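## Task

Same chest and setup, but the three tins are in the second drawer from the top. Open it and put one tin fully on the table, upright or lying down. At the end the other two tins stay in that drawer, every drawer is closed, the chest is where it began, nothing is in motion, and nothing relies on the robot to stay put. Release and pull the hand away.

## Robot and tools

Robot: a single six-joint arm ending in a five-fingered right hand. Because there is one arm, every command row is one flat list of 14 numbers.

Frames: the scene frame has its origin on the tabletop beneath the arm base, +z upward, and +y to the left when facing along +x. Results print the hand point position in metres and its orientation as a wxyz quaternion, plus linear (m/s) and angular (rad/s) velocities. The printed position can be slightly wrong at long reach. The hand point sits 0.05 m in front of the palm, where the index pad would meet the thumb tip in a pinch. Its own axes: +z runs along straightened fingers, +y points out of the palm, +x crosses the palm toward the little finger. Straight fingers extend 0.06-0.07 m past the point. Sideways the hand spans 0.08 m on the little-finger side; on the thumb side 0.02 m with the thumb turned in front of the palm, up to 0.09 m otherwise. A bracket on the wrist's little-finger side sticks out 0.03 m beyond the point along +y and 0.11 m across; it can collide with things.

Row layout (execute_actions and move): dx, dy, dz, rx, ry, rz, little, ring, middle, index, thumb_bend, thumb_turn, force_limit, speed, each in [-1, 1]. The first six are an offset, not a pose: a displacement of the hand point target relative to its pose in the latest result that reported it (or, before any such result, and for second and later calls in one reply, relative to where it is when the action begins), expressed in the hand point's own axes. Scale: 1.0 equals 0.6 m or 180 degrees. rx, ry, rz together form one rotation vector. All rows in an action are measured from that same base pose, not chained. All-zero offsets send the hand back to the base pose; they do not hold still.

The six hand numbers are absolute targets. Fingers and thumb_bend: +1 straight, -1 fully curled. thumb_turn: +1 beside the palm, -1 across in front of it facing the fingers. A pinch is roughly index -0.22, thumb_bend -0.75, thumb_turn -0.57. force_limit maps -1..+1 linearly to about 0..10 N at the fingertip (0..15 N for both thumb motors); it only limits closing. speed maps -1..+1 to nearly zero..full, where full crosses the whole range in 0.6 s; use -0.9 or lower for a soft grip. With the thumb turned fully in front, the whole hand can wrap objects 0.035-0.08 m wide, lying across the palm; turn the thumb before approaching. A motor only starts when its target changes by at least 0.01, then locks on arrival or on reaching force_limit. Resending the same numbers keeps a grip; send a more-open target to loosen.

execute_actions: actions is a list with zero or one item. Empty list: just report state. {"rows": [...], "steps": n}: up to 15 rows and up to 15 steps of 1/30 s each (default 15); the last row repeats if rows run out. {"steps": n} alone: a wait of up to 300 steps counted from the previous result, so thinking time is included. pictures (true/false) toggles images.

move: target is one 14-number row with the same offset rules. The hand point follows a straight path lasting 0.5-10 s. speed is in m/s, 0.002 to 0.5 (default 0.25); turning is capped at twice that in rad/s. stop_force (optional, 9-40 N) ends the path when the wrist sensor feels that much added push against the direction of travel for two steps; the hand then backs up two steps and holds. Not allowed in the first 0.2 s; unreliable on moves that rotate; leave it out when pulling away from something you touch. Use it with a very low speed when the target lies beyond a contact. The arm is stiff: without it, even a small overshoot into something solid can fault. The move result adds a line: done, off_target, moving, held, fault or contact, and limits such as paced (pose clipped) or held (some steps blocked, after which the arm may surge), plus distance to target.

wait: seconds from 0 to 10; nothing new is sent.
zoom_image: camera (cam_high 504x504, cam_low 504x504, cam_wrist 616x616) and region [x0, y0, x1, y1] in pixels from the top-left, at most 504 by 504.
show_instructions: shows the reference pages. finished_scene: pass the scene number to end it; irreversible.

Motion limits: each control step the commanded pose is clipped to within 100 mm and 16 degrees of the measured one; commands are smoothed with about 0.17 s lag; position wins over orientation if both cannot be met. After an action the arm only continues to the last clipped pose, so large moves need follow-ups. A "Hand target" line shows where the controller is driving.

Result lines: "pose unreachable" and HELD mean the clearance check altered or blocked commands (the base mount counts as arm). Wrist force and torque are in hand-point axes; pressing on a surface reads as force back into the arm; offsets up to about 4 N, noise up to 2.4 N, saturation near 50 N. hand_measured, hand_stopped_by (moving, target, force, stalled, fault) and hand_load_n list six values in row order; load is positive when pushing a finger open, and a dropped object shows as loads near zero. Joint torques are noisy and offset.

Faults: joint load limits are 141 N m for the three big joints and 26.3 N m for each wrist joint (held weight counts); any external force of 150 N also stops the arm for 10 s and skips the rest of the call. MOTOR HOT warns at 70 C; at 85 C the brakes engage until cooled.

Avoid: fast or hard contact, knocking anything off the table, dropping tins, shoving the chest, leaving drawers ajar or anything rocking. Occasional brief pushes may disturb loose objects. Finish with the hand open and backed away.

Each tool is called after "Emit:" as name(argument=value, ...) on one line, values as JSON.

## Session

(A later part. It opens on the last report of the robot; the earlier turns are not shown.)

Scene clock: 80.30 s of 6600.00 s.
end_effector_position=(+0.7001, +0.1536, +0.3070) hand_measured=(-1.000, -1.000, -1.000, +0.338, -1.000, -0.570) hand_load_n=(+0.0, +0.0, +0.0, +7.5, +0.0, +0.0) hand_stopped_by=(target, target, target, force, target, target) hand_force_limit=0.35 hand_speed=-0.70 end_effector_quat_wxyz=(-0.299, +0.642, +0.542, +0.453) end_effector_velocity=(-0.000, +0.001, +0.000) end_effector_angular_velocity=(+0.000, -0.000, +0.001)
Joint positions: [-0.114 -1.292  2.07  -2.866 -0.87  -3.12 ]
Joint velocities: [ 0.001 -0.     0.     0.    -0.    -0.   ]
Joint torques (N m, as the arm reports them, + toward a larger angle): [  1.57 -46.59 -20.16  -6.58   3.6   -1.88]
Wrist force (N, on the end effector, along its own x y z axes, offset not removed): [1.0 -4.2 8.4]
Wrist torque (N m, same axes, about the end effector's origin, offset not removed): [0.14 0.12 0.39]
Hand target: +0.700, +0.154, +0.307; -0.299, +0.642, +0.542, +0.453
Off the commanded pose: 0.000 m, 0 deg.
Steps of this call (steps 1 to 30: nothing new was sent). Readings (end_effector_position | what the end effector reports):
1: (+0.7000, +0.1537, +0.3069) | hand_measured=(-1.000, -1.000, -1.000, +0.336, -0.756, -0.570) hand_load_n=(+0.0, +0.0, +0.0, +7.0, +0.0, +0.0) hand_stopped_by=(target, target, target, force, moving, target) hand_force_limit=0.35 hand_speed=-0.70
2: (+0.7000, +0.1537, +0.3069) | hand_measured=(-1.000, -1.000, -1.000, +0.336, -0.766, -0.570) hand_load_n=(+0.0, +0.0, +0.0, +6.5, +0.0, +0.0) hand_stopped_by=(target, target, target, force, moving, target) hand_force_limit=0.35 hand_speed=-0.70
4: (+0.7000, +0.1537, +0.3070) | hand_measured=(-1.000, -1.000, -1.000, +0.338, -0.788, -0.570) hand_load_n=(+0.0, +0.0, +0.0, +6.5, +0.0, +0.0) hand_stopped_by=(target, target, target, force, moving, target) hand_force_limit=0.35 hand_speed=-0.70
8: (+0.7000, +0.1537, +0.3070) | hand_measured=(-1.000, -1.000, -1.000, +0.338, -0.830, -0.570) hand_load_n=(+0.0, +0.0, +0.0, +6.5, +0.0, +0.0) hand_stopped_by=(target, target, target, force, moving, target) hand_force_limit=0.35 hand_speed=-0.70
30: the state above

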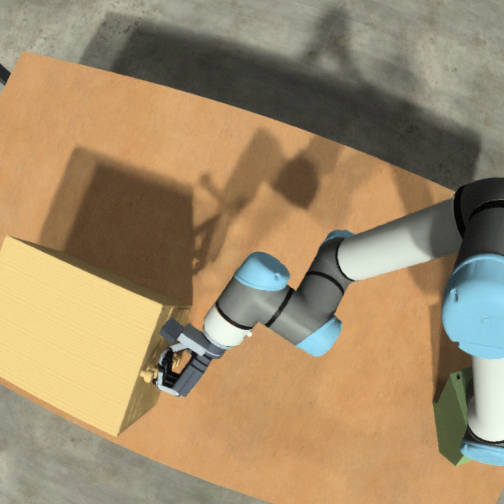

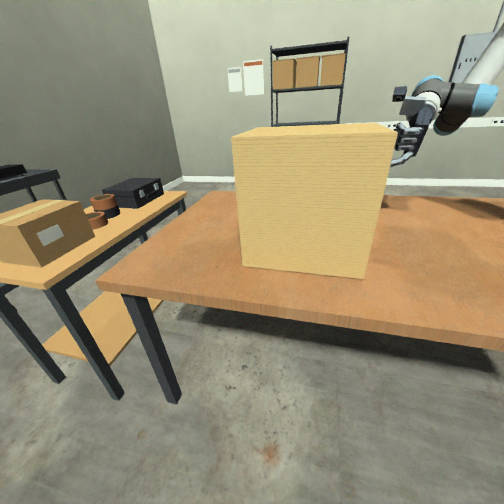

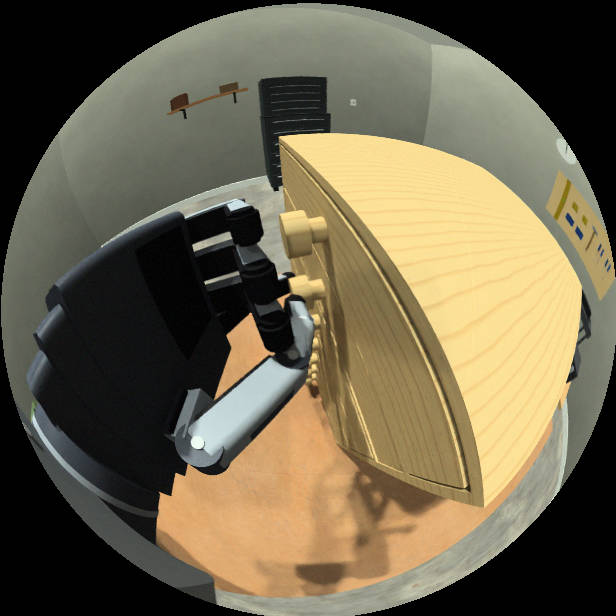

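Emit:
execute_actions(actions=[{"rows":[[0,0,0,0,0,0,-1,-1,-1,0.55,-0.62,-0.57,0.35,0.3]],"steps":10}], pictures=false)

Emit:
move(target=[0.005,0.0118,0.014,0,0,0,-1,-1,-1,0.55,-0.62,-0.57,0.35,0.3], speed=0.015, stop_force=9)

Emit:
zoom_image(camera="cam_wrist", region=[220, 180, 440, 400])

Emit:
zoom_image(camera="cam_high", region=[110, 320, 220, 430])

Scene clock: 84.87 s of 6600.00 s.
end_effector_position=(+0.7002, +0.1535, +0.3071) hand_measured=(-1.000, -1.000, -1.000, +0.550, -0.686, -0.570) hand_load_n=(+0.0, +0.0, +0.0, +0.0, +0.0, +0.0) hand_stopped_by=(target, target, target, target, moving, target) hand_force_limit=0.35 hand_speed=0.30 end_effector_quat_wxyz=(-0.299, +0.642, +0.542, +0.454) end_effector_velocity=(+0.001, -0.001, +0.000) end_effector_angular_velocity=(-0.000, -0.001, -0.001)
Joint positions: [-0.114 -1.292  2.07  -2.866 -0.87  -3.12 ]
Joint velocities: [-0.001  0.    -0.001 -0.    -0.    -0.   ]
Joint torques (N m, as the arm reports them, + toward a larger angle): [  6.79 -40.98 -16.03  -1.13   2.86  -1.24]
Wrist force (N, on the end effector, along its own x y z axes, offset not removed): [-0.2 1.0 -1.6]
Wrist torque (N m, same axes, about the end effector's origin, offset not removed): [0.16 0.46 0.31]
Hand target: +0.700, +0.154, +0.307; -0.299, +0.642, +0.542, +0.453
Off the commanded pose: 0.000 m, 0 deg.
Steps of this call (steps 1 to 90: nothing new was sent; then 1.23 s passed at rest; steps 91 to 100: all 10 steps of this action). Readings (end_effector_position | what the end effector reports):
91: (+0.7001, +0.1536, +0.3070) | hand_measured=(-1.000, -1.000, -1.000, +0.338, -1.000, -0.570) hand_load_n=(+0.0, +0.0, +0.0, +7.5, +0.0, +0.0) hand_stopped_by=(target, target, target, moving, moving, target) hand_force_limit=0.35 hand_speed=0.30
92: (+0.7001, +0.1536, +0.3070) | hand_measured=(-1.000, -1.000, -1.000, +0.338, -1.000, -0.570) hand_load_n=(+0.0, +0.0, +0.0, +7.5, +0.0, +0.0) hand_stopped_by=(target, target, target, moving, moving, target) hand_force_limit=0.35 hand_speed=0.30
94: (+0.7002, +0.1535, +0.3071) | hand_measured=(-1.000, -1.000, -1.000, +0.402, -0.958, -0.570) hand_load_n=(+0.0, +0.0, +0.0, +0.5, +0.0, +0.0) hand_stopped_by=(target, target, target, moving, moving, target) hand_force_limit=0.35 hand_speed=0.30
98: (+0.7002, +0.1535, +0.3071) | hand_measured=(-1.000, -1.000, -1.000, +0.550, -0.776, -0.570) hand_load_n=(+0.0, +0.0, +0.0, +0.0, +0.0, +0.0) hand_stopped_by=(target, target, target, moving, moving, target) hand_force_limit=0.35 hand_speed=0.30
100: the state above

Scene clock: 86.10 s of 6600.00 s.
end_effector_position=(+0.7089, +0.1603, +0.3071) hand_measured=(-1.000, -1.000, -1.000, +0.550, -0.620, -0.570) hand_load_n=(+0.0, +0.0, +0.0, +0.0, -1.0, +0.0) hand_stopped_by=(target, target, target, target, target, target) hand_force_limit=0.35 hand_speed=0.30 end_effector_quat_wxyz=(-0.299, +0.642, +0.542, +0.454) end_effector_velocity=(+0.001, +0.001, -0.001) end_effector_angular_velocity=(-0.000, +0.002, -0.000)
Joint positions: [-0.099 -1.269  2.042 -2.871 -0.878 -3.103]
Joint velocities: [ 0.002  0.005 -0.005 -0.001 -0.002  0.004]
Joint torques (N m, as the arm reports them, + toward a larger angle): [ 31.53 -22.84 -27.32  -4.97  -1.32   1.74]
Wrist force (N, on the end effector, along its own x y z axes, offset not removed): [1.0 -1.3 1.6]
Wrist torque (N m, same axes, about the end effector's origin, offset not removed): [-0.09 0.07 0.32]
Hand target: +0.709, +0.160, +0.307; -0.299, +0.642, +0.542, +0.454
Off the commanded pose: 0.000 m, 0 deg.
move: done

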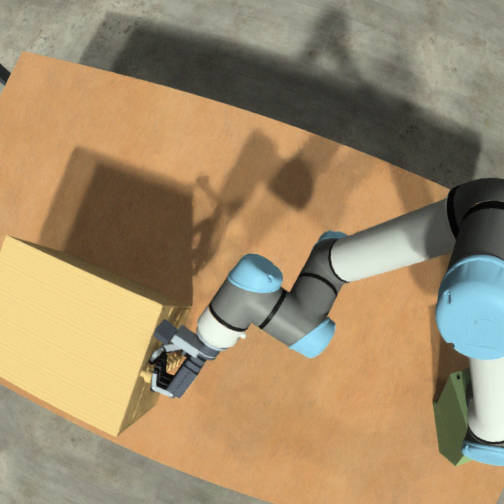

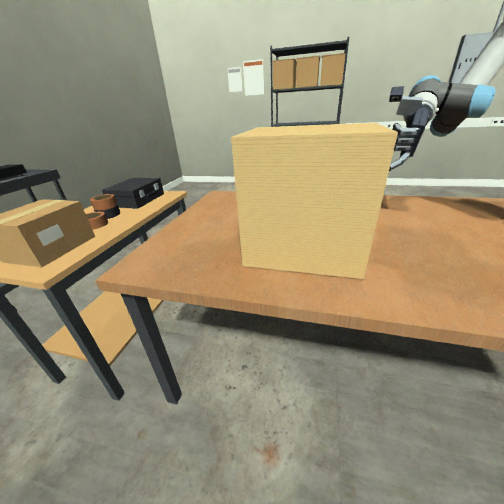

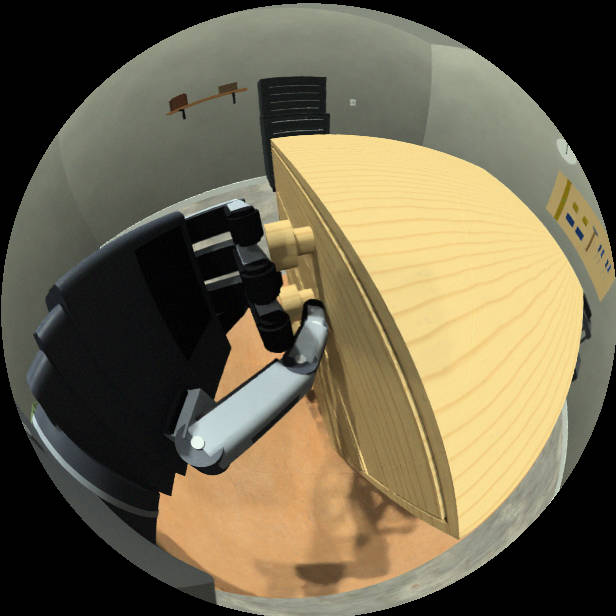

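Region (220, 180, 440, 400) of cam_wrist's 616x616 image, scaled by 2.291, with more detail than that image has.

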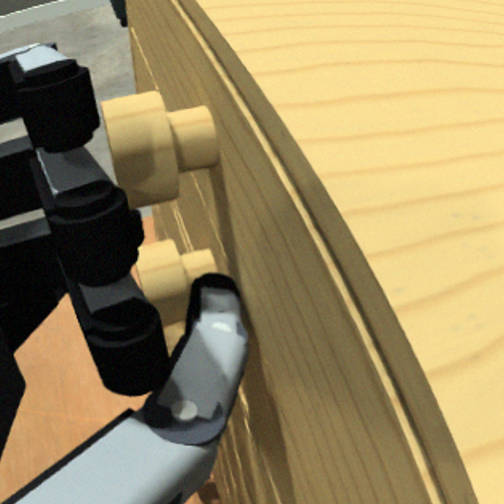

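Region (110, 320, 220, 430) of cam_high's 504x504 image, scaled by 4.582, with more detail than that image has.

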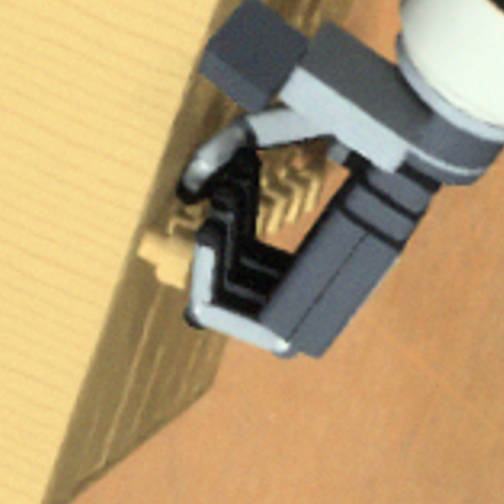

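Emit:
execute_actions(actions=[{"rows":[[0,0,0,0,0,0,-1,-1,-1,0,-1,-0.57,0.35,-0.7]],"steps":15}], pictures=false)

Emit:
wait(seconds=0.8)

Emit:
zoom_image(camera="cam_wrist", region=[220, 180, 440, 400])

Scene clock: 87.70 s of 6600.00 s.
end_effector_position=(+0.7089, +0.1604, +0.3071) hand_measured=(-1.000, -1.000, -1.000, +0.352, -0.746, -0.570) hand_load_n=(+0.0, +0.0, +0.0, +0.0, +0.0, +0.0) hand_stopped_by=(target, target, target, moving, moving, target) hand_force_limit=0.35 hand_speed=-0.70 end_effector_quat_wxyz=(-0.299, +0.642, +0.542, +0.453) end_effector_velocity=(-0.000, -0.000, -0.001) end_effector_angular_velocity=(+0.000, +0.002, +0.000)
Joint positions: [-0.099 -1.268  2.042 -2.871 -0.878 -3.103]
Joint velocities: [-0.001 -0.001  0.     0.002  0.    -0.   ]
Joint torques (N m, as the arm reports them, + toward a larger angle): [  5.25 -43.49   4.5   -0.96   3.93  -1.7 ]
Wrist force (N, on the end effector, along its own x y z axes, offset not removed): [2.3 2.1 0.8]
Wrist torque (N m, same axes, about the end effector's origin, offset not removed): [0.39 -0.02 0.48]
Hand target: +0.709, +0.160, +0.307; -0.299, +0.642, +0.542, +0.454
Off the commanded pose: 0.000 m, 0 deg.
Steps of this call (steps 1 to 33: nothing new was sent; steps 34 to 48: all 15 steps of this action). Readings (end_effector_position | what the end effector reports):
34: (+0.7092, +0.1605, +0.3071) | hand_measured=(-1.000, -1.000, -1.000, +0.550, -0.622, -0.570) hand_load_n=(+0.0, +0.0, +0.0, +0.0, -2.0, +0.5) hand_stopped_by=(target, target, target, moving, moving, target) hand_force_limit=0.35 hand_speed=-0.70
35: (+0.7092, +0.1605, +0.3071) | hand_measured=(-1.000, -1.000, -1.000, +0.550, -0.622, -0.570) hand_load_n=(+0.0, +0.0, +0.0, +0.0, -2.0, +0.5) hand_stopped_by=(target, target, target, moving, moving, target) hand_force_limit=0.35 hand_speed=-0.70
37: (+0.7092, +0.1605, +0.3071) | hand_measured=(-1.000, -1.000, -1.000, +0.534, -0.630, -0.570) hand_load_n=(+0.0, +0.0, +0.0, +0.0, -1.0, +0.5) hand_stopped_by=(target, target, target, moving, moving, target) hand_force_limit=0.35 hand_speed=-0.70
41: (+0.7089, +0.1605, +0.3071) | hand_measured=(-1.000, -1.000, -1.000, +0.468, -0.672, -0.570) hand_load_n=(+0.0, +0.0, +0.0, +0.0, +0.0, +0.0) hand_stopped_by=(target, target, target, moving, moving, target) hand_force_limit=0.35 hand_speed=-0.70
48: the state above

Scene clock: 88.50 s of 6600.00 s.
end_effector_position=(+0.7089, +0.1603, +0.3071) hand_measured=(-1.000, -1.000, -1.000, +0.288, -0.998, -0.570) hand_load_n=(+0.0, +0.0, +0.0, +8.5, +0.0, +0.0) hand_stopped_by=(target, target, target, force, moving, target) hand_force_limit=0.35 hand_speed=-0.70 end_effector_quat_wxyz=(-0.299, +0.642, +0.542, +0.453) end_effector_velocity=(+0.000, -0.000, +0.000) end_effector_angular_velocity=(-0.000, -0.001, -0.000)
Joint positions: [-0.099 -1.269  2.042 -2.871 -0.878 -3.103]
Joint velocities: [-0. -0. -0. -0.  0. -0.]
Joint torques (N m, as the arm reports them, + toward a larger angle): [  0.6  -48.28 -24.78  -7.31  -0.43  -1.98]
Wrist force (N, on the end effector, along its own x y z axes, offset not removed): [2.1 -8.4 7.1]
Wrist torque (N m, same axes, about the end effector's origin, offset not removed): [-0.04 0.21 0.31]
Hand target: +0.709, +0.160, +0.307; -0.299, +0.642, +0.542, +0.454
Off the commanded pose: 0.000 m, 0 deg.
Steps of this call (steps 1 to 24: nothing new was sent). Readings (end_effector_position | what the end effector reports):
1: (+0.7089, +0.1604, +0.3071) | hand_measured=(-1.000, -1.000, -1.000, +0.336, -0.756, -0.570) hand_load_n=(+0.0, +0.0, +0.0, +1.0, +0.0, +0.0) hand_stopped_by=(target, target, target, moving, moving, target) hand_force_limit=0.35 hand_speed=-0.70
2: (+0.7089, +0.1604, +0.3071) | hand_measured=(-1.000, -1.000, -1.000, +0.318, -0.766, -0.570) hand_load_n=(+0.0, +0.0, +0.0, +2.0, +0.0, +0.0) hand_stopped_by=(target, target, target, moving, moving, target) hand_force_limit=0.35 hand_speed=-0.70
4: (+0.7088, +0.1604, +0.3070) | hand_measured=(-1.000, -1.000, -1.000, +0.286, -0.788, -0.570) hand_load_n=(+0.0, +0.0, +0.0, +8.5, +0.0, +0.0) hand_stopped_by=(target, target, target, force, moving, target) hand_force_limit=0.35 hand_speed=-0.70
8: (+0.7088, +0.1604, +0.3070) | hand_measured=(-1.000, -1.000, -1.000, +0.288, -0.830, -0.570) hand_load_n=(+0.0, +0.0, +0.0, +8.0, +0.0, +0.0) hand_stopped_by=(target, target, target, force, moving, target) hand_force_limit=0.35 hand_speed=-0.70
24: the state above

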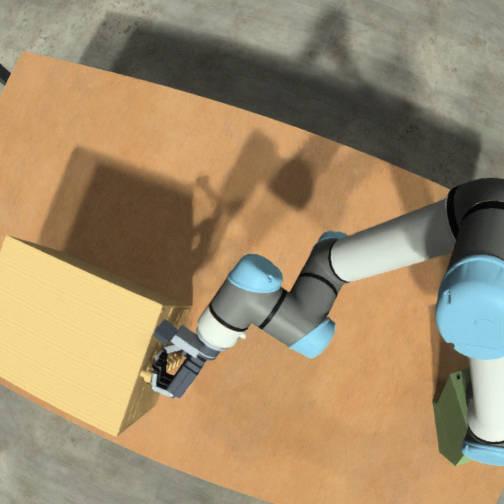

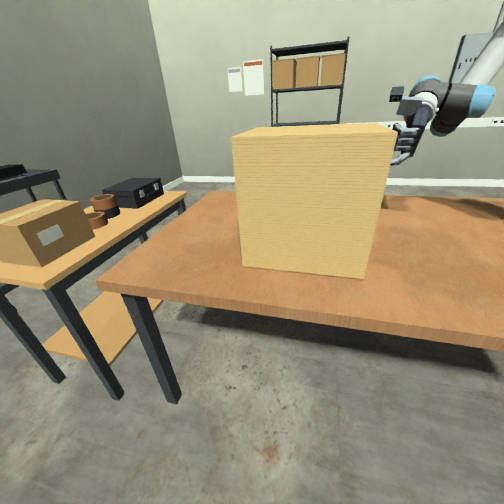

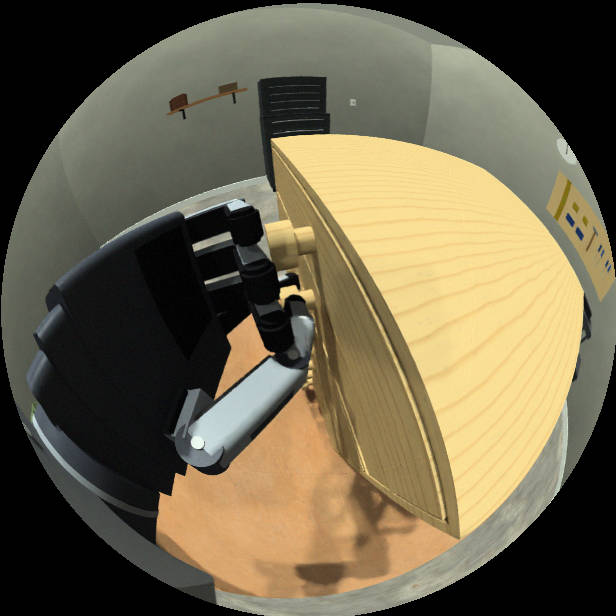

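Region (220, 180, 440, 400) of cam_wrist's 616x616 image, scaled by 2.291, with more detail than that image has.

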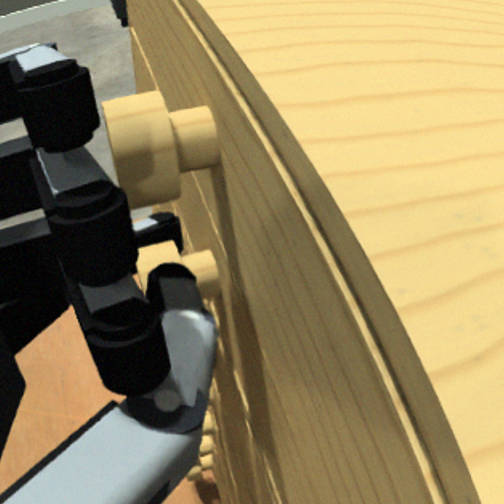

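Emit:
execute_actions(actions=[{"rows":[[0,0,0,0,0,0,-1,-1,-1,0.45,-0.68,-0.57,0.35,0.3]],"steps":13}], pictures=false)

Emit:
move(target=[0.007,-0.007,0.0138,0,0,0,-1,-1,-1,0.45,-0.68,-0.57,0.35,0.3], speed=0.015, stop_force=9)

Emit:
execute_actions(actions=[{"rows":[[0,0,0,0,0,0,-1,-1,-1,0,-1,-0.57,0.35,-0.7]],"steps":15}], pictures=false)

Emit:
wait(seconds=0.6)

Emit:
zoom_image(camera="cam_wrist", region=[220, 180, 440, 400])

Emit:
zoom_image(camera="cam_high", region=[110, 320, 220, 430])

Scene clock: 93.30 s of 6600.00 s.
end_effector_position=(+0.7090, +0.1602, +0.3071) hand_measured=(-1.000, -1.000, -1.000, +0.450, -0.680, -0.570) hand_load_n=(+0.0, +0.0, +0.0, +0.0, +0.0, +0.0) hand_stopped_by=(target, target, target, target, moving, target) hand_force_limit=0.35 hand_speed=0.30 end_effector_quat_wxyz=(-0.299, +0.642, +0.542, +0.454) end_effector_velocity=(+0.001, -0.001, -0.000) end_effector_angular_velocity=(-0.000, +0.001, -0.001)
Joint positions: [-0.1   -1.269  2.042 -2.872 -0.878 -3.103]
Joint velocities: [-0.001  0.    -0.002  0.001  0.     0.   ]
Joint torques (N m, as the arm reports them, + toward a larger angle): [ 10.2  -38.89  -7.85  -0.46   1.45  -1.11]
Wrist force (N, on the end effector, along its own x y z axes, offset not removed): [1.2 2.8 2.3]
Wrist torque (N m, same axes, about the end effector's origin, offset not removed): [0.22 0.13 0.28]
Hand target: +0.709, +0.160, +0.307; -0.299, +0.642, +0.542, +0.453
Off the commanded pose: 0.000 m, 0 deg.
Steps of this call (steps 1 to 90: nothing new was sent; then 1.37 s passed at rest; steps 91 to 103: all 13 steps of this action). Readings (end_effector_position | what the end effector reports):
91: (+0.7089, +0.1603, +0.3071) | hand_measured=(-1.000, -1.000, -1.000, +0.288, -1.000, -0.570) hand_load_n=(+0.0, +0.0, +0.0, +9.0, +0.0, +0.0) hand_stopped_by=(target, target, target, moving, moving, target) hand_force_limit=0.35 hand_speed=0.30
92: (+0.7089, +0.1603, +0.3071) | hand_measured=(-1.000, -1.000, -1.000, +0.288, -1.000, -0.570) hand_load_n=(+0.0, +0.0, +0.0, +9.0, +0.0, +0.0) hand_stopped_by=(target, target, target, moving, moving, target) hand_force_limit=0.35 hand_speed=0.30
94: (+0.7090, +0.1602, +0.3072) | hand_measured=(-1.000, -1.000, -1.000, +0.352, -0.958, -0.570) hand_load_n=(+0.0, +0.0, +0.0, +0.5, +0.0, +0.0) hand_stopped_by=(target, target, target, moving, moving, target) hand_force_limit=0.35 hand_speed=0.30
98: (+0.7090, +0.1602, +0.3072) | hand_measured=(-1.000, -1.000, -1.000, +0.450, -0.776, -0.570) hand_load_n=(+0.0, +0.0, +0.0, +0.0, +0.0, +0.0) hand_stopped_by=(target, target, target, moving, moving, target) hand_force_limit=0.35 hand_speed=0.30
103: the state above

Scene clock: 94.47 s of 6600.00 s.
end_effector_position=(+0.7071, +0.1699, +0.3071) hand_measured=(-1.000, -1.000, -1.000, +0.450, -0.680, -0.570) hand_load_n=(+0.0, +0.0, +0.0, +0.0, +0.5, +0.0) hand_stopped_by=(target, target, target, target, target, target) hand_force_limit=0.35 hand_speed=0.30 end_effector_quat_wxyz=(-0.299, +0.642, +0.542, +0.454) end_effector_velocity=(-0.000, +0.002, -0.000) end_effector_angular_velocity=(-0.000, +0.001, -0.001)
Joint positions: [-0.082 -1.255  2.044 -2.899 -0.887 -3.084]
Joint velocities: [ 0.003  0.003  0.    -0.007 -0.002  0.005]
Joint torques (N m, as the arm reports them, + toward a larger angle): [ 31.01 -22.05   4.8   -4.35  -1.4    1.51]
Wrist force (N, on the end effector, along its own x y z axes, offset not removed): [-0.2 1.7 -0.4]
Wrist torque (N m, same axes, about the end effector's origin, offset not removed): [0.22 0.39 0.33]
Hand target: +0.707, +0.170, +0.307; -0.299, +0.642, +0.542, +0.454
Off the commanded pose: 0.000 m, 0 deg.
move: done

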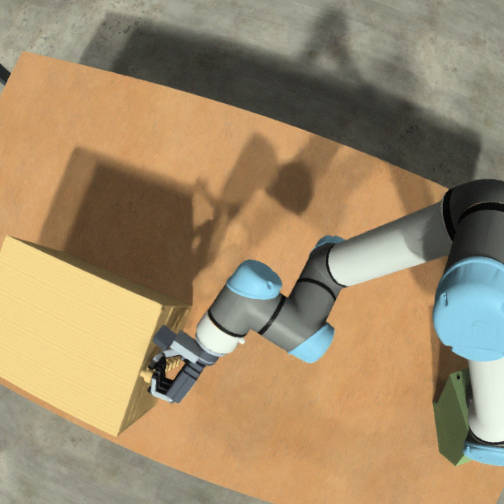

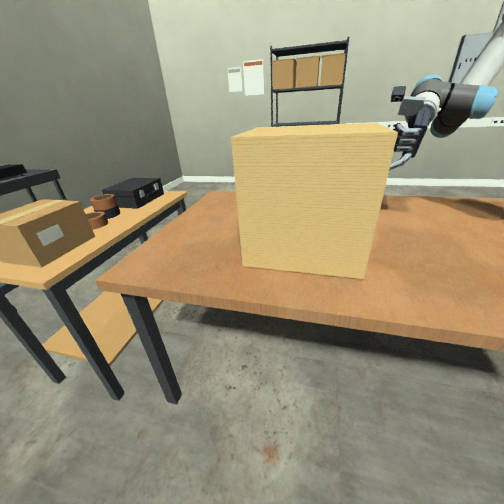

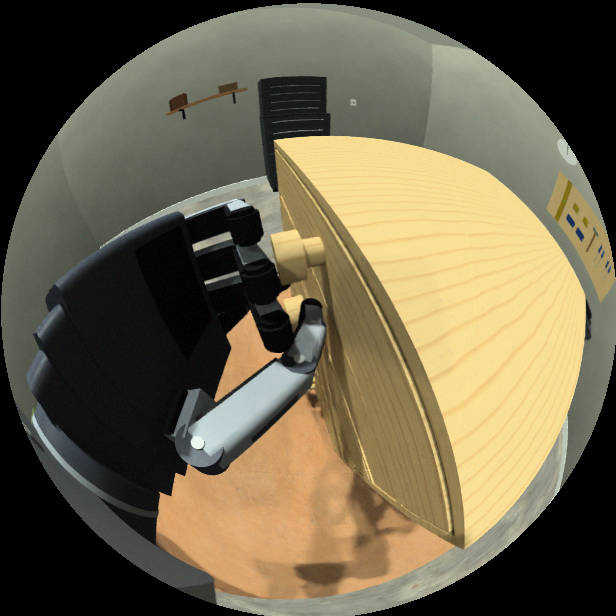

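Scene clock: 94.97 s of 6600.00 s.
end_effector_position=(+0.7071, +0.1700, +0.3071) hand_measured=(-1.000, -1.000, -1.000, +0.252, -0.804, -0.570) hand_load_n=(+0.0, +0.0, +0.0, +0.0, +0.5, +0.0) hand_stopped_by=(target, target, target, moving, moving, target) hand_force_limit=0.35 hand_speed=-0.70 end_effector_quat_wxyz=(-0.299, +0.642, +0.542, +0.453) end_effector_velocity=(-0.000, +0.000, -0.000) end_effector_angular_velocity=(+0.000, +0.001, +0.000)
Joint positions: [-0.082 -1.255  2.044 -2.899 -0.887 -3.084]
Joint velocities: [ 0.    -0.     0.     0.001 -0.    -0.   ]
Joint torques (N m, as the arm reports them, + toward a larger angle): [ 16.16 -31.11   2.64  -0.41   1.6   -1.61]
Wrist force (N, on the end effector, along its own x y z axes, offset not removed): [3.0 0.3 -0.2]
Wrist torque (N m, same axes, about the end effector's origin, offset not removed): [-0.07 -0.10 0.33]
Hand target: +0.707, +0.170, +0.307; -0.299, +0.642, +0.542, +0.454
Off the commanded pose: 0.000 m, 0 deg.
Steps of this call (steps 1 to 15: all 15 steps of this action). Readings (end_effector_position | what the end effector reports):
1: (+0.7071, +0.1700, +0.3071) | hand_measured=(-1.000, -1.000, -1.000, +0.450, -0.680, -0.570) hand_load_n=(+0.0, +0.0, +0.0, +0.0, +0.5, +0.0) hand_stopped_by=(target, target, target, moving, moving, target) hand_force_limit=0.35 hand_speed=-0.70
2: (+0.7071, +0.1700, +0.3071) | hand_measured=(-1.000, -1.000, -1.000, +0.450, -0.680, -0.570) hand_load_n=(+0.0, +0.0, +0.0, +0.0, +0.5, +0.0) hand_stopped_by=(target, target, target, moving, moving, target) hand_force_limit=0.35 hand_speed=-0.70
4: (+0.7071, +0.1700, +0.3071) | hand_measured=(-1.000, -1.000, -1.000, +0.434, -0.688, -0.570) hand_load_n=(+0.0, +0.0, +0.0, +0.0, +0.5, +0.0) hand_stopped_by=(target, target, target, moving, moving, target) hand_force_limit=0.35 hand_speed=-0.70
8: (+0.7071, +0.1700, +0.3071) | hand_measured=(-1.000, -1.000, -1.000, +0.368, -0.730, -0.570) hand_load_n=(+0.0, +0.0, +0.0, +0.0, +0.5, -0.5) hand_stopped_by=(target, target, target, moving, moving, target) hand_force_limit=0.35 hand_speed=-0.70
15: the state above

Scene clock: 95.57 s of 6600.00 s.
end_effector_position=(+0.7071, +0.1700, +0.3071) hand_measured=(-1.000, -1.000, -1.000, +0.120, -0.988, -0.570) hand_load_n=(+0.0, +0.0, +0.0, +6.5, +5.5, -3.0) hand_stopped_by=(target, target, target, force, moving, target) hand_force_limit=0.35 hand_speed=-0.70 end_effector_quat_wxyz=(-0.299, +0.642, +0.542, +0.453) end_effector_velocity=(-0.000, -0.001, -0.001) end_effector_angular_velocity=(-0.000, +0.001, -0.001)
Joint positions: [-0.082 -1.255  2.044 -2.899 -0.887 -3.084]
Joint velocities: [-0.001 -0.     0.001 -0.    -0.    -0.   ]
Joint torques (N m, as the arm reports them, + toward a larger angle): [  2.98 -41.6    0.6   -2.     2.41  -1.26]
Wrist force (N, on the end effector, along its own x y z axes, offset not removed): [6.4 3.6 0.0]
Wrist torque (N m, same axes, about the end effector's origin, offset not removed): [0.40 -0.02 0.64]
Hand target: +0.707, +0.170, +0.307; -0.299, +0.642, +0.542, +0.454
Off the commanded pose: 0.000 m, 0 deg.
Steps of this call (steps 1 to 18: nothing new was sent). Readings (end_effector_position | what the end effector reports):
1: (+0.7071, +0.1700, +0.3071) | hand_measured=(-1.000, -1.000, -1.000, +0.234, -0.816, -0.570) hand_load_n=(+0.0, +0.0, +0.0, +0.0, +0.5, +0.0) hand_stopped_by=(target, target, target, moving, moving, target) hand_force_limit=0.35 hand_speed=-0.70
2: (+0.7071, +0.1700, +0.3071) | hand_measured=(-1.000, -1.000, -1.000, +0.218, -0.826, -0.570) hand_load_n=(+0.0, +0.0, +0.0, +0.0, +0.5, +0.0) hand_stopped_by=(target, target, target, moving, moving, target) hand_force_limit=0.35 hand_speed=-0.70
4: (+0.7071, +0.1700, +0.3071) | hand_measured=(-1.000, -1.000, -1.000, +0.186, -0.846, -0.570) hand_load_n=(+0.0, +0.0, +0.0, +1.5, +1.0, +0.0) hand_stopped_by=(target, target, target, moving, moving, target) hand_force_limit=0.35 hand_speed=-0.70
8: (+0.7071, +0.1700, +0.3071) | hand_measured=(-1.000, -1.000, -1.000, +0.120, -0.886, -0.570) hand_load_n=(+0.0, +0.0, +0.0, +7.0, +3.5, -1.5) hand_stopped_by=(target, target, target, force, moving, target) hand_force_limit=0.35 hand_speed=-0.70
18: the state above

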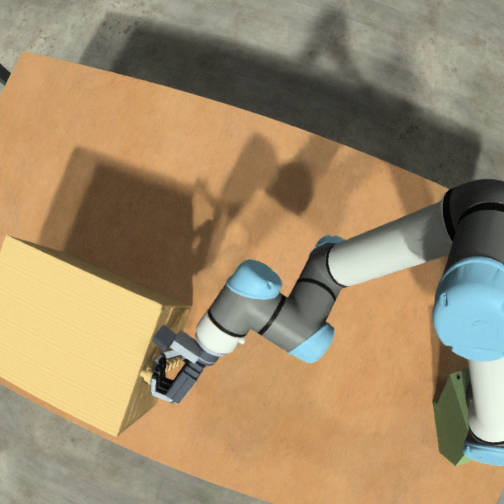

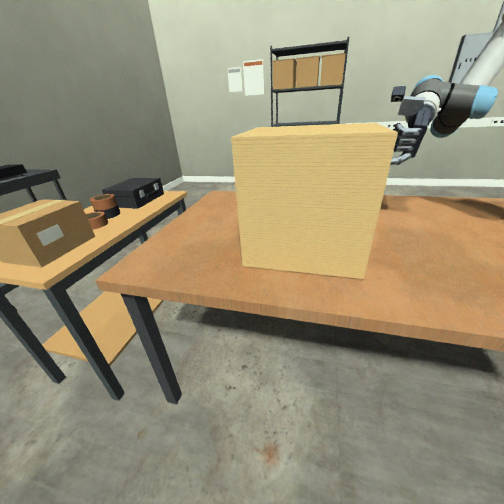

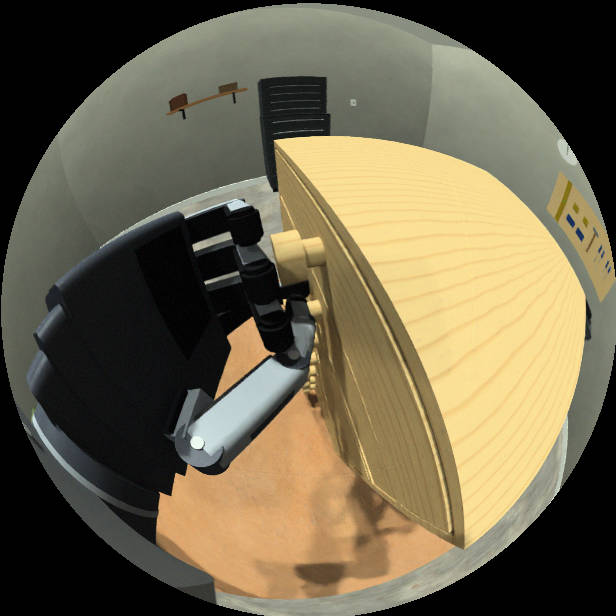

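Region (220, 180, 440, 400) of cam_wrist's 616x616 image, scaled by 2.291, with more detail than that image has.

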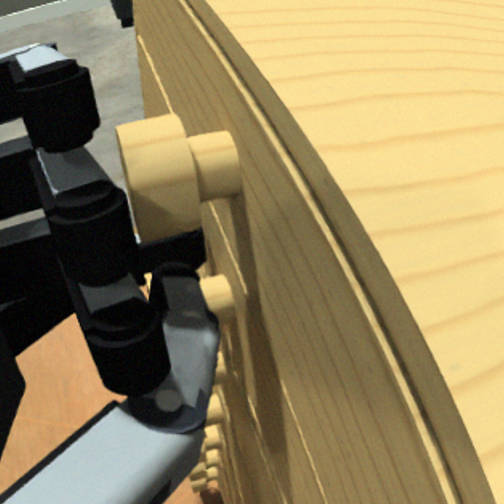

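Region (110, 320, 220, 430) of cam_high's 504x504 image, scaled by 4.582, with more detail than that image has.

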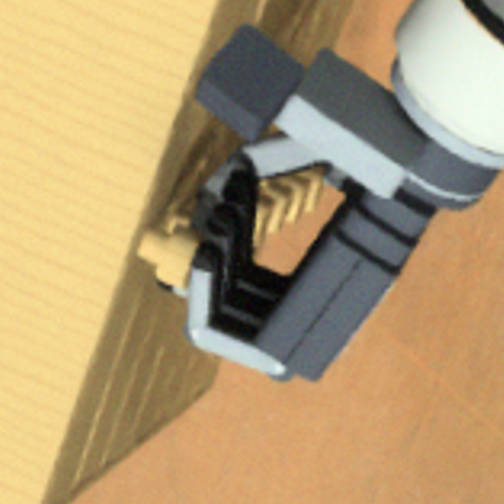

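Emit:
execute_actions(actions=[{"rows":[[0,0,0,0,0,0,-1,-1,-1,0.32,-0.72,-0.57,0.35,0.3]],"steps":10}], pictures=false)

Emit:
move(target=[-0.0105,0,0.001,0,0,0,-1,-1,-1,0.32,-0.72,-0.57,0.35,0.3], speed=0.015, stop_force=9)

Emit:
execute_actions(actions=[{"rows":[[0,0,0,0,0,0,-1,-1,-1,0,-1,-0.57,0.35,-0.7]],"steps":15}], pictures=false)

Emit:
wait(seconds=0.5)

Emit:
zoom_image(camera="cam_wrist", region=[220, 180, 440, 400])

Scene clock: 98.53 s of 6600.00 s.
end_effector_position=(+0.7071, +0.1699, +0.3071) hand_measured=(-1.000, -1.000, -1.000, +0.320, -0.720, -0.570) hand_load_n=(+0.0, +0.0, +0.0, +0.0, -0.5, -0.5) hand_stopped_by=(target, target, target, target, moving, target) hand_force_limit=0.35 hand_speed=0.30 end_effector_quat_wxyz=(-0.299, +0.642, +0.542, +0.454) end_effector_velocity=(-0.000, -0.000, -0.001) end_effector_angular_velocity=(-0.000, +0.002, -0.000)
Joint positions: [-0.082 -1.255  2.044 -2.899 -0.887 -3.084]
Joint velocities: [-0.001  0.     0.001  0.    -0.     0.   ]
Joint torques (N m, as the arm reports them, + toward a larger angle): [  9.31 -34.3  -12.21  -1.26  -1.21   0.84]
Wrist force (N, on the end effector, along its own x y z axes, offset not removed): [-1.4 2.0 -1.8]
Wrist torque (N m, same axes, about the end effector's origin, offset not removed): [0.25 0.64 0.30]
Hand target: +0.707, +0.170, +0.307; -0.299, +0.642, +0.542, +0.453
Off the commanded pose: 0.000 m, 0 deg.
Steps of this call (steps 1 to 79: nothing new was sent; steps 80 to 89: all 10 steps of this action). Readings (end_effector_position | what the end effector reports):
80: (+0.7071, +0.1699, +0.3071) | hand_measured=(-1.000, -1.000, -1.000, +0.120, -0.992, -0.570) hand_load_n=(+0.0, +0.0, +0.0, +7.0, +5.0, -3.0) hand_stopped_by=(target, target, target, moving, moving, target) hand_force_limit=0.35 hand_speed=0.30
81: (+0.7071, +0.1699, +0.3071) | hand_measured=(-1.000, -1.000, -1.000, +0.120, -0.992, -0.570) hand_load_n=(+0.0, +0.0, +0.0, +7.0, +5.0, -3.0) hand_stopped_by=(target, target, target, moving, moving, target) hand_force_limit=0.35 hand_speed=0.30
83: (+0.7071, +0.1699, +0.3071) | hand_measured=(-1.000, -1.000, -1.000, +0.184, -0.952, -0.570) hand_load_n=(+0.0, +0.0, +0.0, +0.5, +0.0, -3.0) hand_stopped_by=(target, target, target, moving, moving, target) hand_force_limit=0.35 hand_speed=0.30
87: (+0.7071, +0.1699, +0.3071) | hand_measured=(-1.000, -1.000, -1.000, +0.320, -0.772, -0.570) hand_load_n=(+0.0, +0.0, +0.0, +0.0, -0.5, -1.0) hand_stopped_by=(target, target, target, moving, moving, target) hand_force_limit=0.35 hand_speed=0.30
89: the state above

Scene clock: 99.47 s of 6600.00 s.
end_effector_position=(+0.7073, +0.1679, +0.3014) hand_measured=(-1.000, -1.000, -1.000, +0.320, -0.720, -0.570) hand_load_n=(+0.0, +0.0, +0.0, +0.0, +0.0, +0.0) hand_stopped_by=(target, target, target, target, target, target) hand_force_limit=0.35 hand_speed=0.30 end_effector_quat_wxyz=(-0.299, +0.642, +0.542, +0.454) end_effector_velocity=(+0.000, -0.001, -0.002) end_effector_angular_velocity=(+0.000, -0.002, +0.000)
Joint positions: [-0.091 -1.248  2.045 -2.901 -0.882 -3.093]
Joint velocities: [-0.003  0.003 -0.    -0.001  0.002 -0.005]
Joint torques (N m, as the arm reports them, + toward a larger angle): [  6.09 -22.56   5.51  -4.56   3.85  -1.53]
Wrist force (N, on the end effector, along its own x y z axes, offset not removed): [0.0 0.4 1.0]
Wrist torque (N m, same axes, about the end effector's origin, offset not removed): [0.06 0.37 0.30]
Hand target: +0.707, +0.168, +0.301; -0.299, +0.642, +0.542, +0.454
Off the commanded pose: 0.000 m, 0 deg.
move: done

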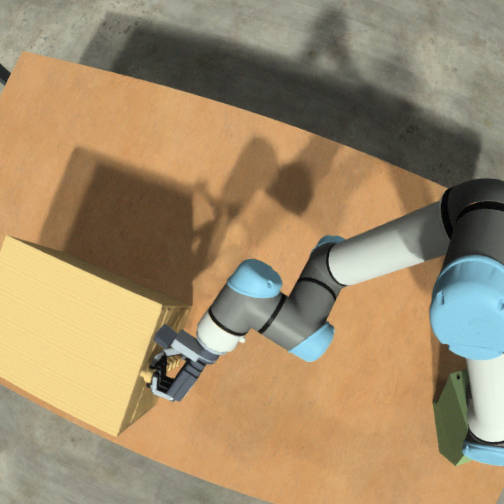

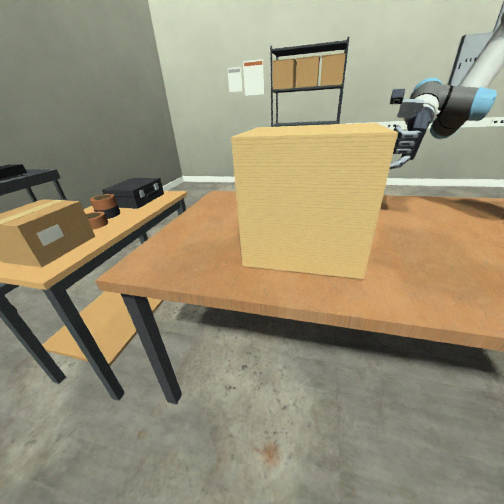

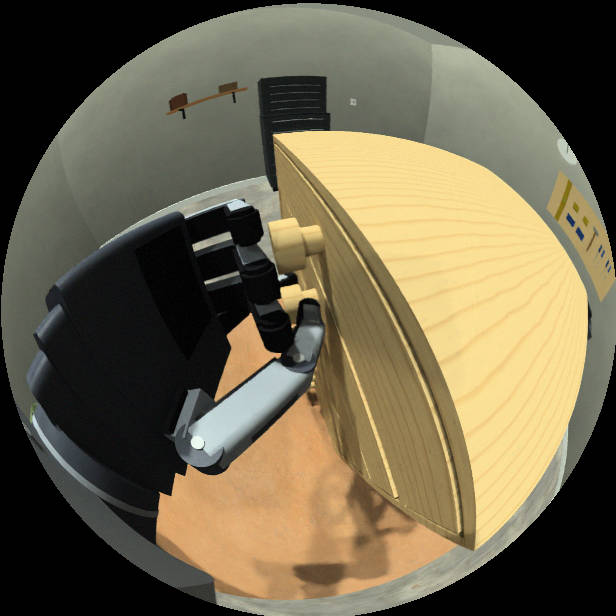

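Scene clock: 99.97 s of 6600.00 s.
end_effector_position=(+0.7073, +0.1679, +0.3013) hand_measured=(-1.000, -1.000, -1.000, +0.174, -0.834, -0.570) hand_load_n=(+0.0, +0.0, +0.0, +9.5, +10.5, -0.5) hand_stopped_by=(target, target, target, force, force, target) hand_force_limit=0.35 hand_speed=-0.70 end_effector_quat_wxyz=(-0.299, +0.642, +0.542, +0.453) end_effector_velocity=(+0.001, -0.000, +0.000) end_effector_angular_velocity=(+0.000, -0.000, -0.001)
Joint positions: [-0.091 -1.248  2.045 -2.901 -0.882 -3.093]
Joint velocities: [ 0.    -0.    -0.001 -0.     0.     0.001]
Joint torques (N m, as the arm reports them, + toward a larger angle): [ 20.19 -30.77   0.92  -3.47   1.04   1.53]
Wrist force (N, on the end effector, along its own x y z axes, offset not removed): [0.4 1.3 -0.3]
Wrist torque (N m, same axes, about the end effector's origin, offset not removed): [0.27 -0.03 0.46]
Hand target: +0.707, +0.168, +0.301; -0.299, +0.642, +0.542, +0.454
Off the commanded pose: 0.000 m, 0 deg.
Steps of this call (steps 1 to 15: all 15 steps of this action). Readings (end_effector_position | what the end effector reports):
1: (+0.7073, +0.1679, +0.3014) | hand_measured=(-1.000, -1.000, -1.000, +0.320, -0.720, -0.570) hand_load_n=(+0.0, +0.0, +0.0, +0.0, +0.0, +0.0) hand_stopped_by=(target, target, target, moving, moving, target) hand_force_limit=0.35 hand_speed=-0.70
2: (+0.7073, +0.1679, +0.3013) | hand_measured=(-1.000, -1.000, -1.000, +0.320, -0.720, -0.570) hand_load_n=(+0.0, +0.0, +0.0, +0.0, +0.0, +0.0) hand_stopped_by=(target, target, target, moving, moving, target) hand_force_limit=0.35 hand_speed=-0.70
4: (+0.7073, +0.1679, +0.3013) | hand_measured=(-1.000, -1.000, -1.000, +0.304, -0.730, -0.570) hand_load_n=(+0.0, +0.0, +0.0, +0.0, +0.0, +0.0) hand_stopped_by=(target, target, target, moving, moving, target) hand_force_limit=0.35 hand_speed=-0.70
8: (+0.7073, +0.1679, +0.3013) | hand_measured=(-1.000, -1.000, -1.000, +0.238, -0.770, -0.570) hand_load_n=(+0.0, +0.0, +0.0, +0.0, +1.0, +0.0) hand_stopped_by=(target, target, target, moving, moving, target) hand_force_limit=0.35 hand_speed=-0.70
15: the state above

Scene clock: 100.47 s of 6600.00 s.
end_effector_position=(+0.7073, +0.1679, +0.3013) hand_measured=(-1.000, -1.000, -1.000, +0.174, -0.830, -0.570) hand_load_n=(+0.0, +0.0, +0.0, +9.5, +9.5, -0.5) hand_stopped_by=(target, target, target, force, force, target) hand_force_limit=0.35 hand_speed=-0.70 end_effector_quat_wxyz=(-0.299, +0.642, +0.542, +0.453) end_effector_velocity=(-0.000, +0.001, +0.000) end_effector_angular_velocity=(+0.001, +0.000, +0.001)
Joint positions: [-0.091 -1.248  2.045 -2.901 -0.882 -3.093]
Joint velocities: [0.001 0.    0.    0.    0.    0.001]
Joint torques (N m, as the arm reports them, + toward a larger angle): [ 32.25 -38.91  -2.86  -1.98  -1.06   1.47]
Wrist force (N, on the end effector, along its own x y z axes, offset not removed): [-0.9 1.5 2.2]
Wrist torque (N m, same axes, about the end effector's origin, offset not removed): [0.26 0.13 0.29]
Hand target: +0.707, +0.168, +0.301; -0.299, +0.642, +0.542, +0.454
Off the commanded pose: 0.000 m, 0 deg.
Steps of this call (steps 1 to 15: nothing new was sent). Readings (end_effector_position | what the end effector reports):
1: (+0.7073, +0.1679, +0.3013) | hand_measured=(-1.000, -1.000, -1.000, +0.174, -0.830, -0.570) hand_load_n=(+0.0, +0.0, +0.0, +9.5, +10.0, -0.5) hand_stopped_by=(target, target, target, force, force, target) hand_force_limit=0.35 hand_speed=-0.70
2: (+0.7073, +0.1679, +0.3013) | hand_measured=(-1.000, -1.000, -1.000, +0.174, -0.830, -0.570) hand_load_n=(+0.0, +0.0, +0.0, +9.5, +9.5, -0.5) hand_stopped_by=(target, target, target, force, force, target) hand_force_limit=0.35 hand_speed=-0.70
4: (+0.7073, +0.1679, +0.3013) | hand_measured=(-1.000, -1.000, -1.000, +0.174, -0.830, -0.570) hand_load_n=(+0.0, +0.0, +0.0, +9.5, +9.5, -0.5) hand_stopped_by=(target, target, target, force, force, target) hand_force_limit=0.35 hand_speed=-0.70
8: (+0.7073, +0.1679, +0.3013) | hand_measured=(-1.000, -1.000, -1.000, +0.174, -0.830, -0.570) hand_load_n=(+0.0, +0.0, +0.0, +9.5, +9.5, -0.5) hand_stopped_by=(target, target, target, force, force, target) hand_force_limit=0.35 hand_speed=-0.70
15: the state above

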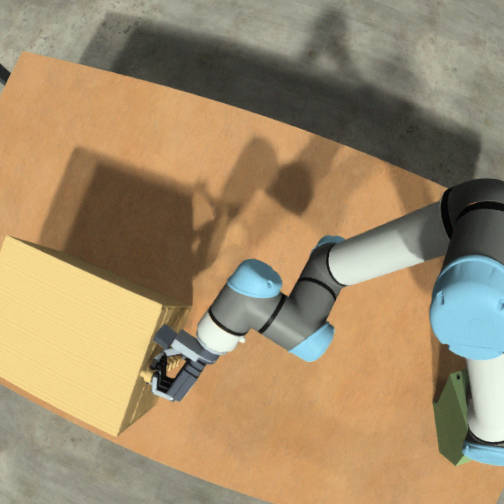

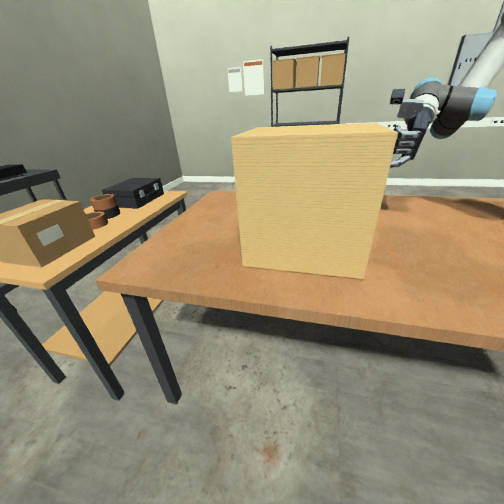

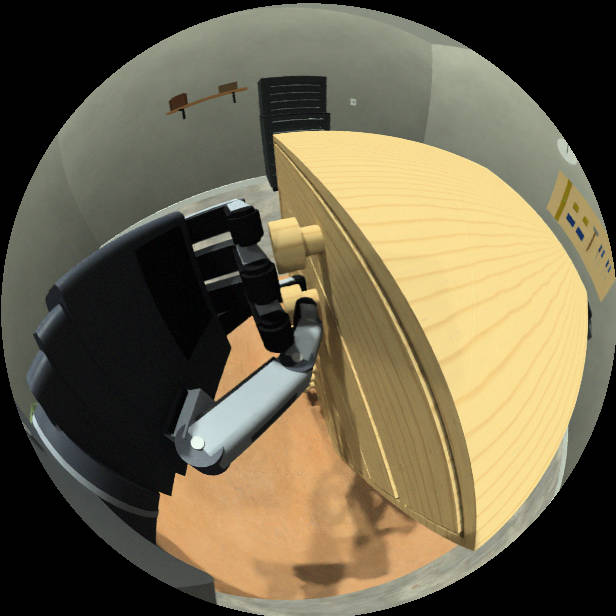

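Region (220, 180, 440, 400) of cam_wrist's 616x616 image, scaled by 2.291, with more detail than that image has.

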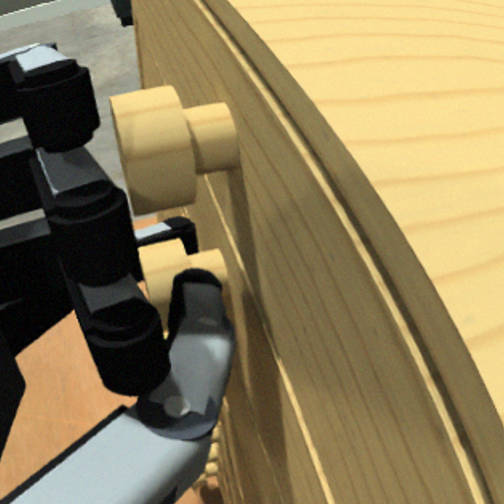

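Emit:
move(target=[0.0031,-0.1305,-0.028,0,0,0,-1,-1,-1,0,-1,-0.57,0.35,-0.7], speed=0.035, stop_force=20)

Scene clock: 105.03 s of 6600.00 s.
end_effector_position=(+0.6275, +0.1724, +0.3014) hand_measured=(-1.000, -1.000, -1.000, +0.174, -0.834, -0.570) hand_load_n=(+0.0, +0.0, +0.0, +0.0, +0.0, +0.0) hand_stopped_by=(target, target, target, force, force, target) hand_force_limit=0.35 hand_speed=-0.70 end_effector_quat_wxyz=(-0.299, +0.642, +0.542, +0.453) end_effector_velocity=(-0.003, +0.001, -0.000) end_effector_angular_velocity=(+0.000, +0.000, +0.001)
Joint positions: [-0.106 -1.338  2.273 -3.028 -0.875 -3.11 ]
Joint velocities: [-0.    -0.003  0.008 -0.004  0.    -0.001]
Joint torques (N m, as the arm reports them, + toward a larger angle): [  3.08 -39.37   7.29  -4.81   4.    -1.75]
Wrist force (N, on the end effector, along its own x y z axes, offset not removed): [2.9 -0.2 -0.8]
Wrist torque (N m, same axes, about the end effector's origin, offset not removed): [0.06 -0.20 0.43]
Hand target: +0.627, +0.172, +0.301; -0.299, +0.642, +0.542, +0.453
Off the commanded pose: 0.000 m, 0 deg.
move: done

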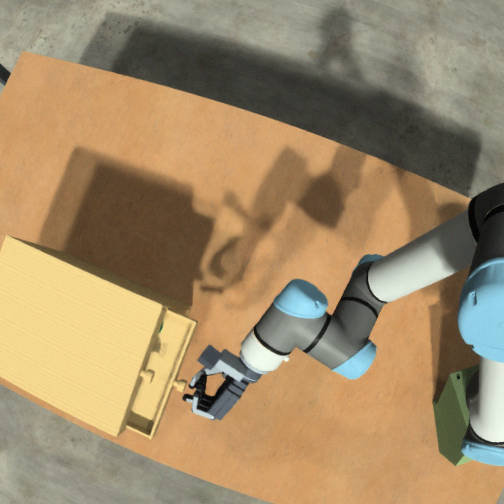

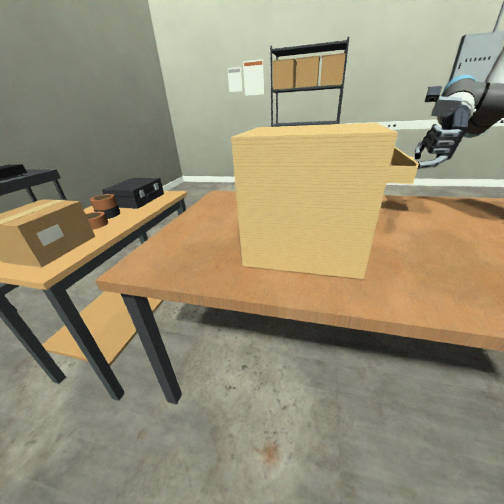

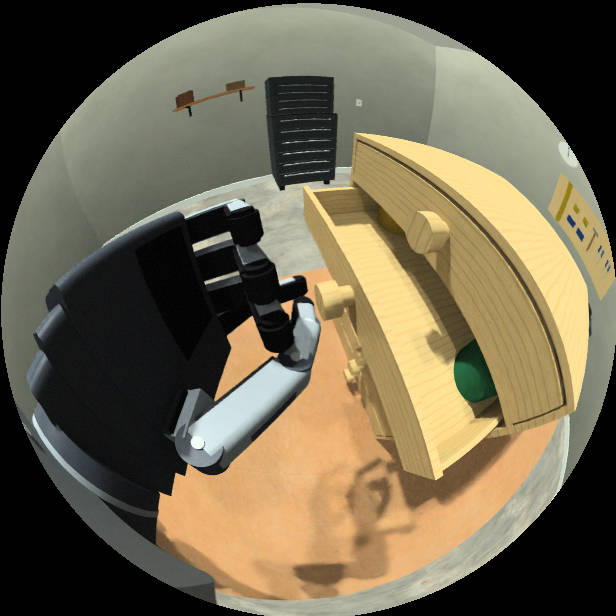

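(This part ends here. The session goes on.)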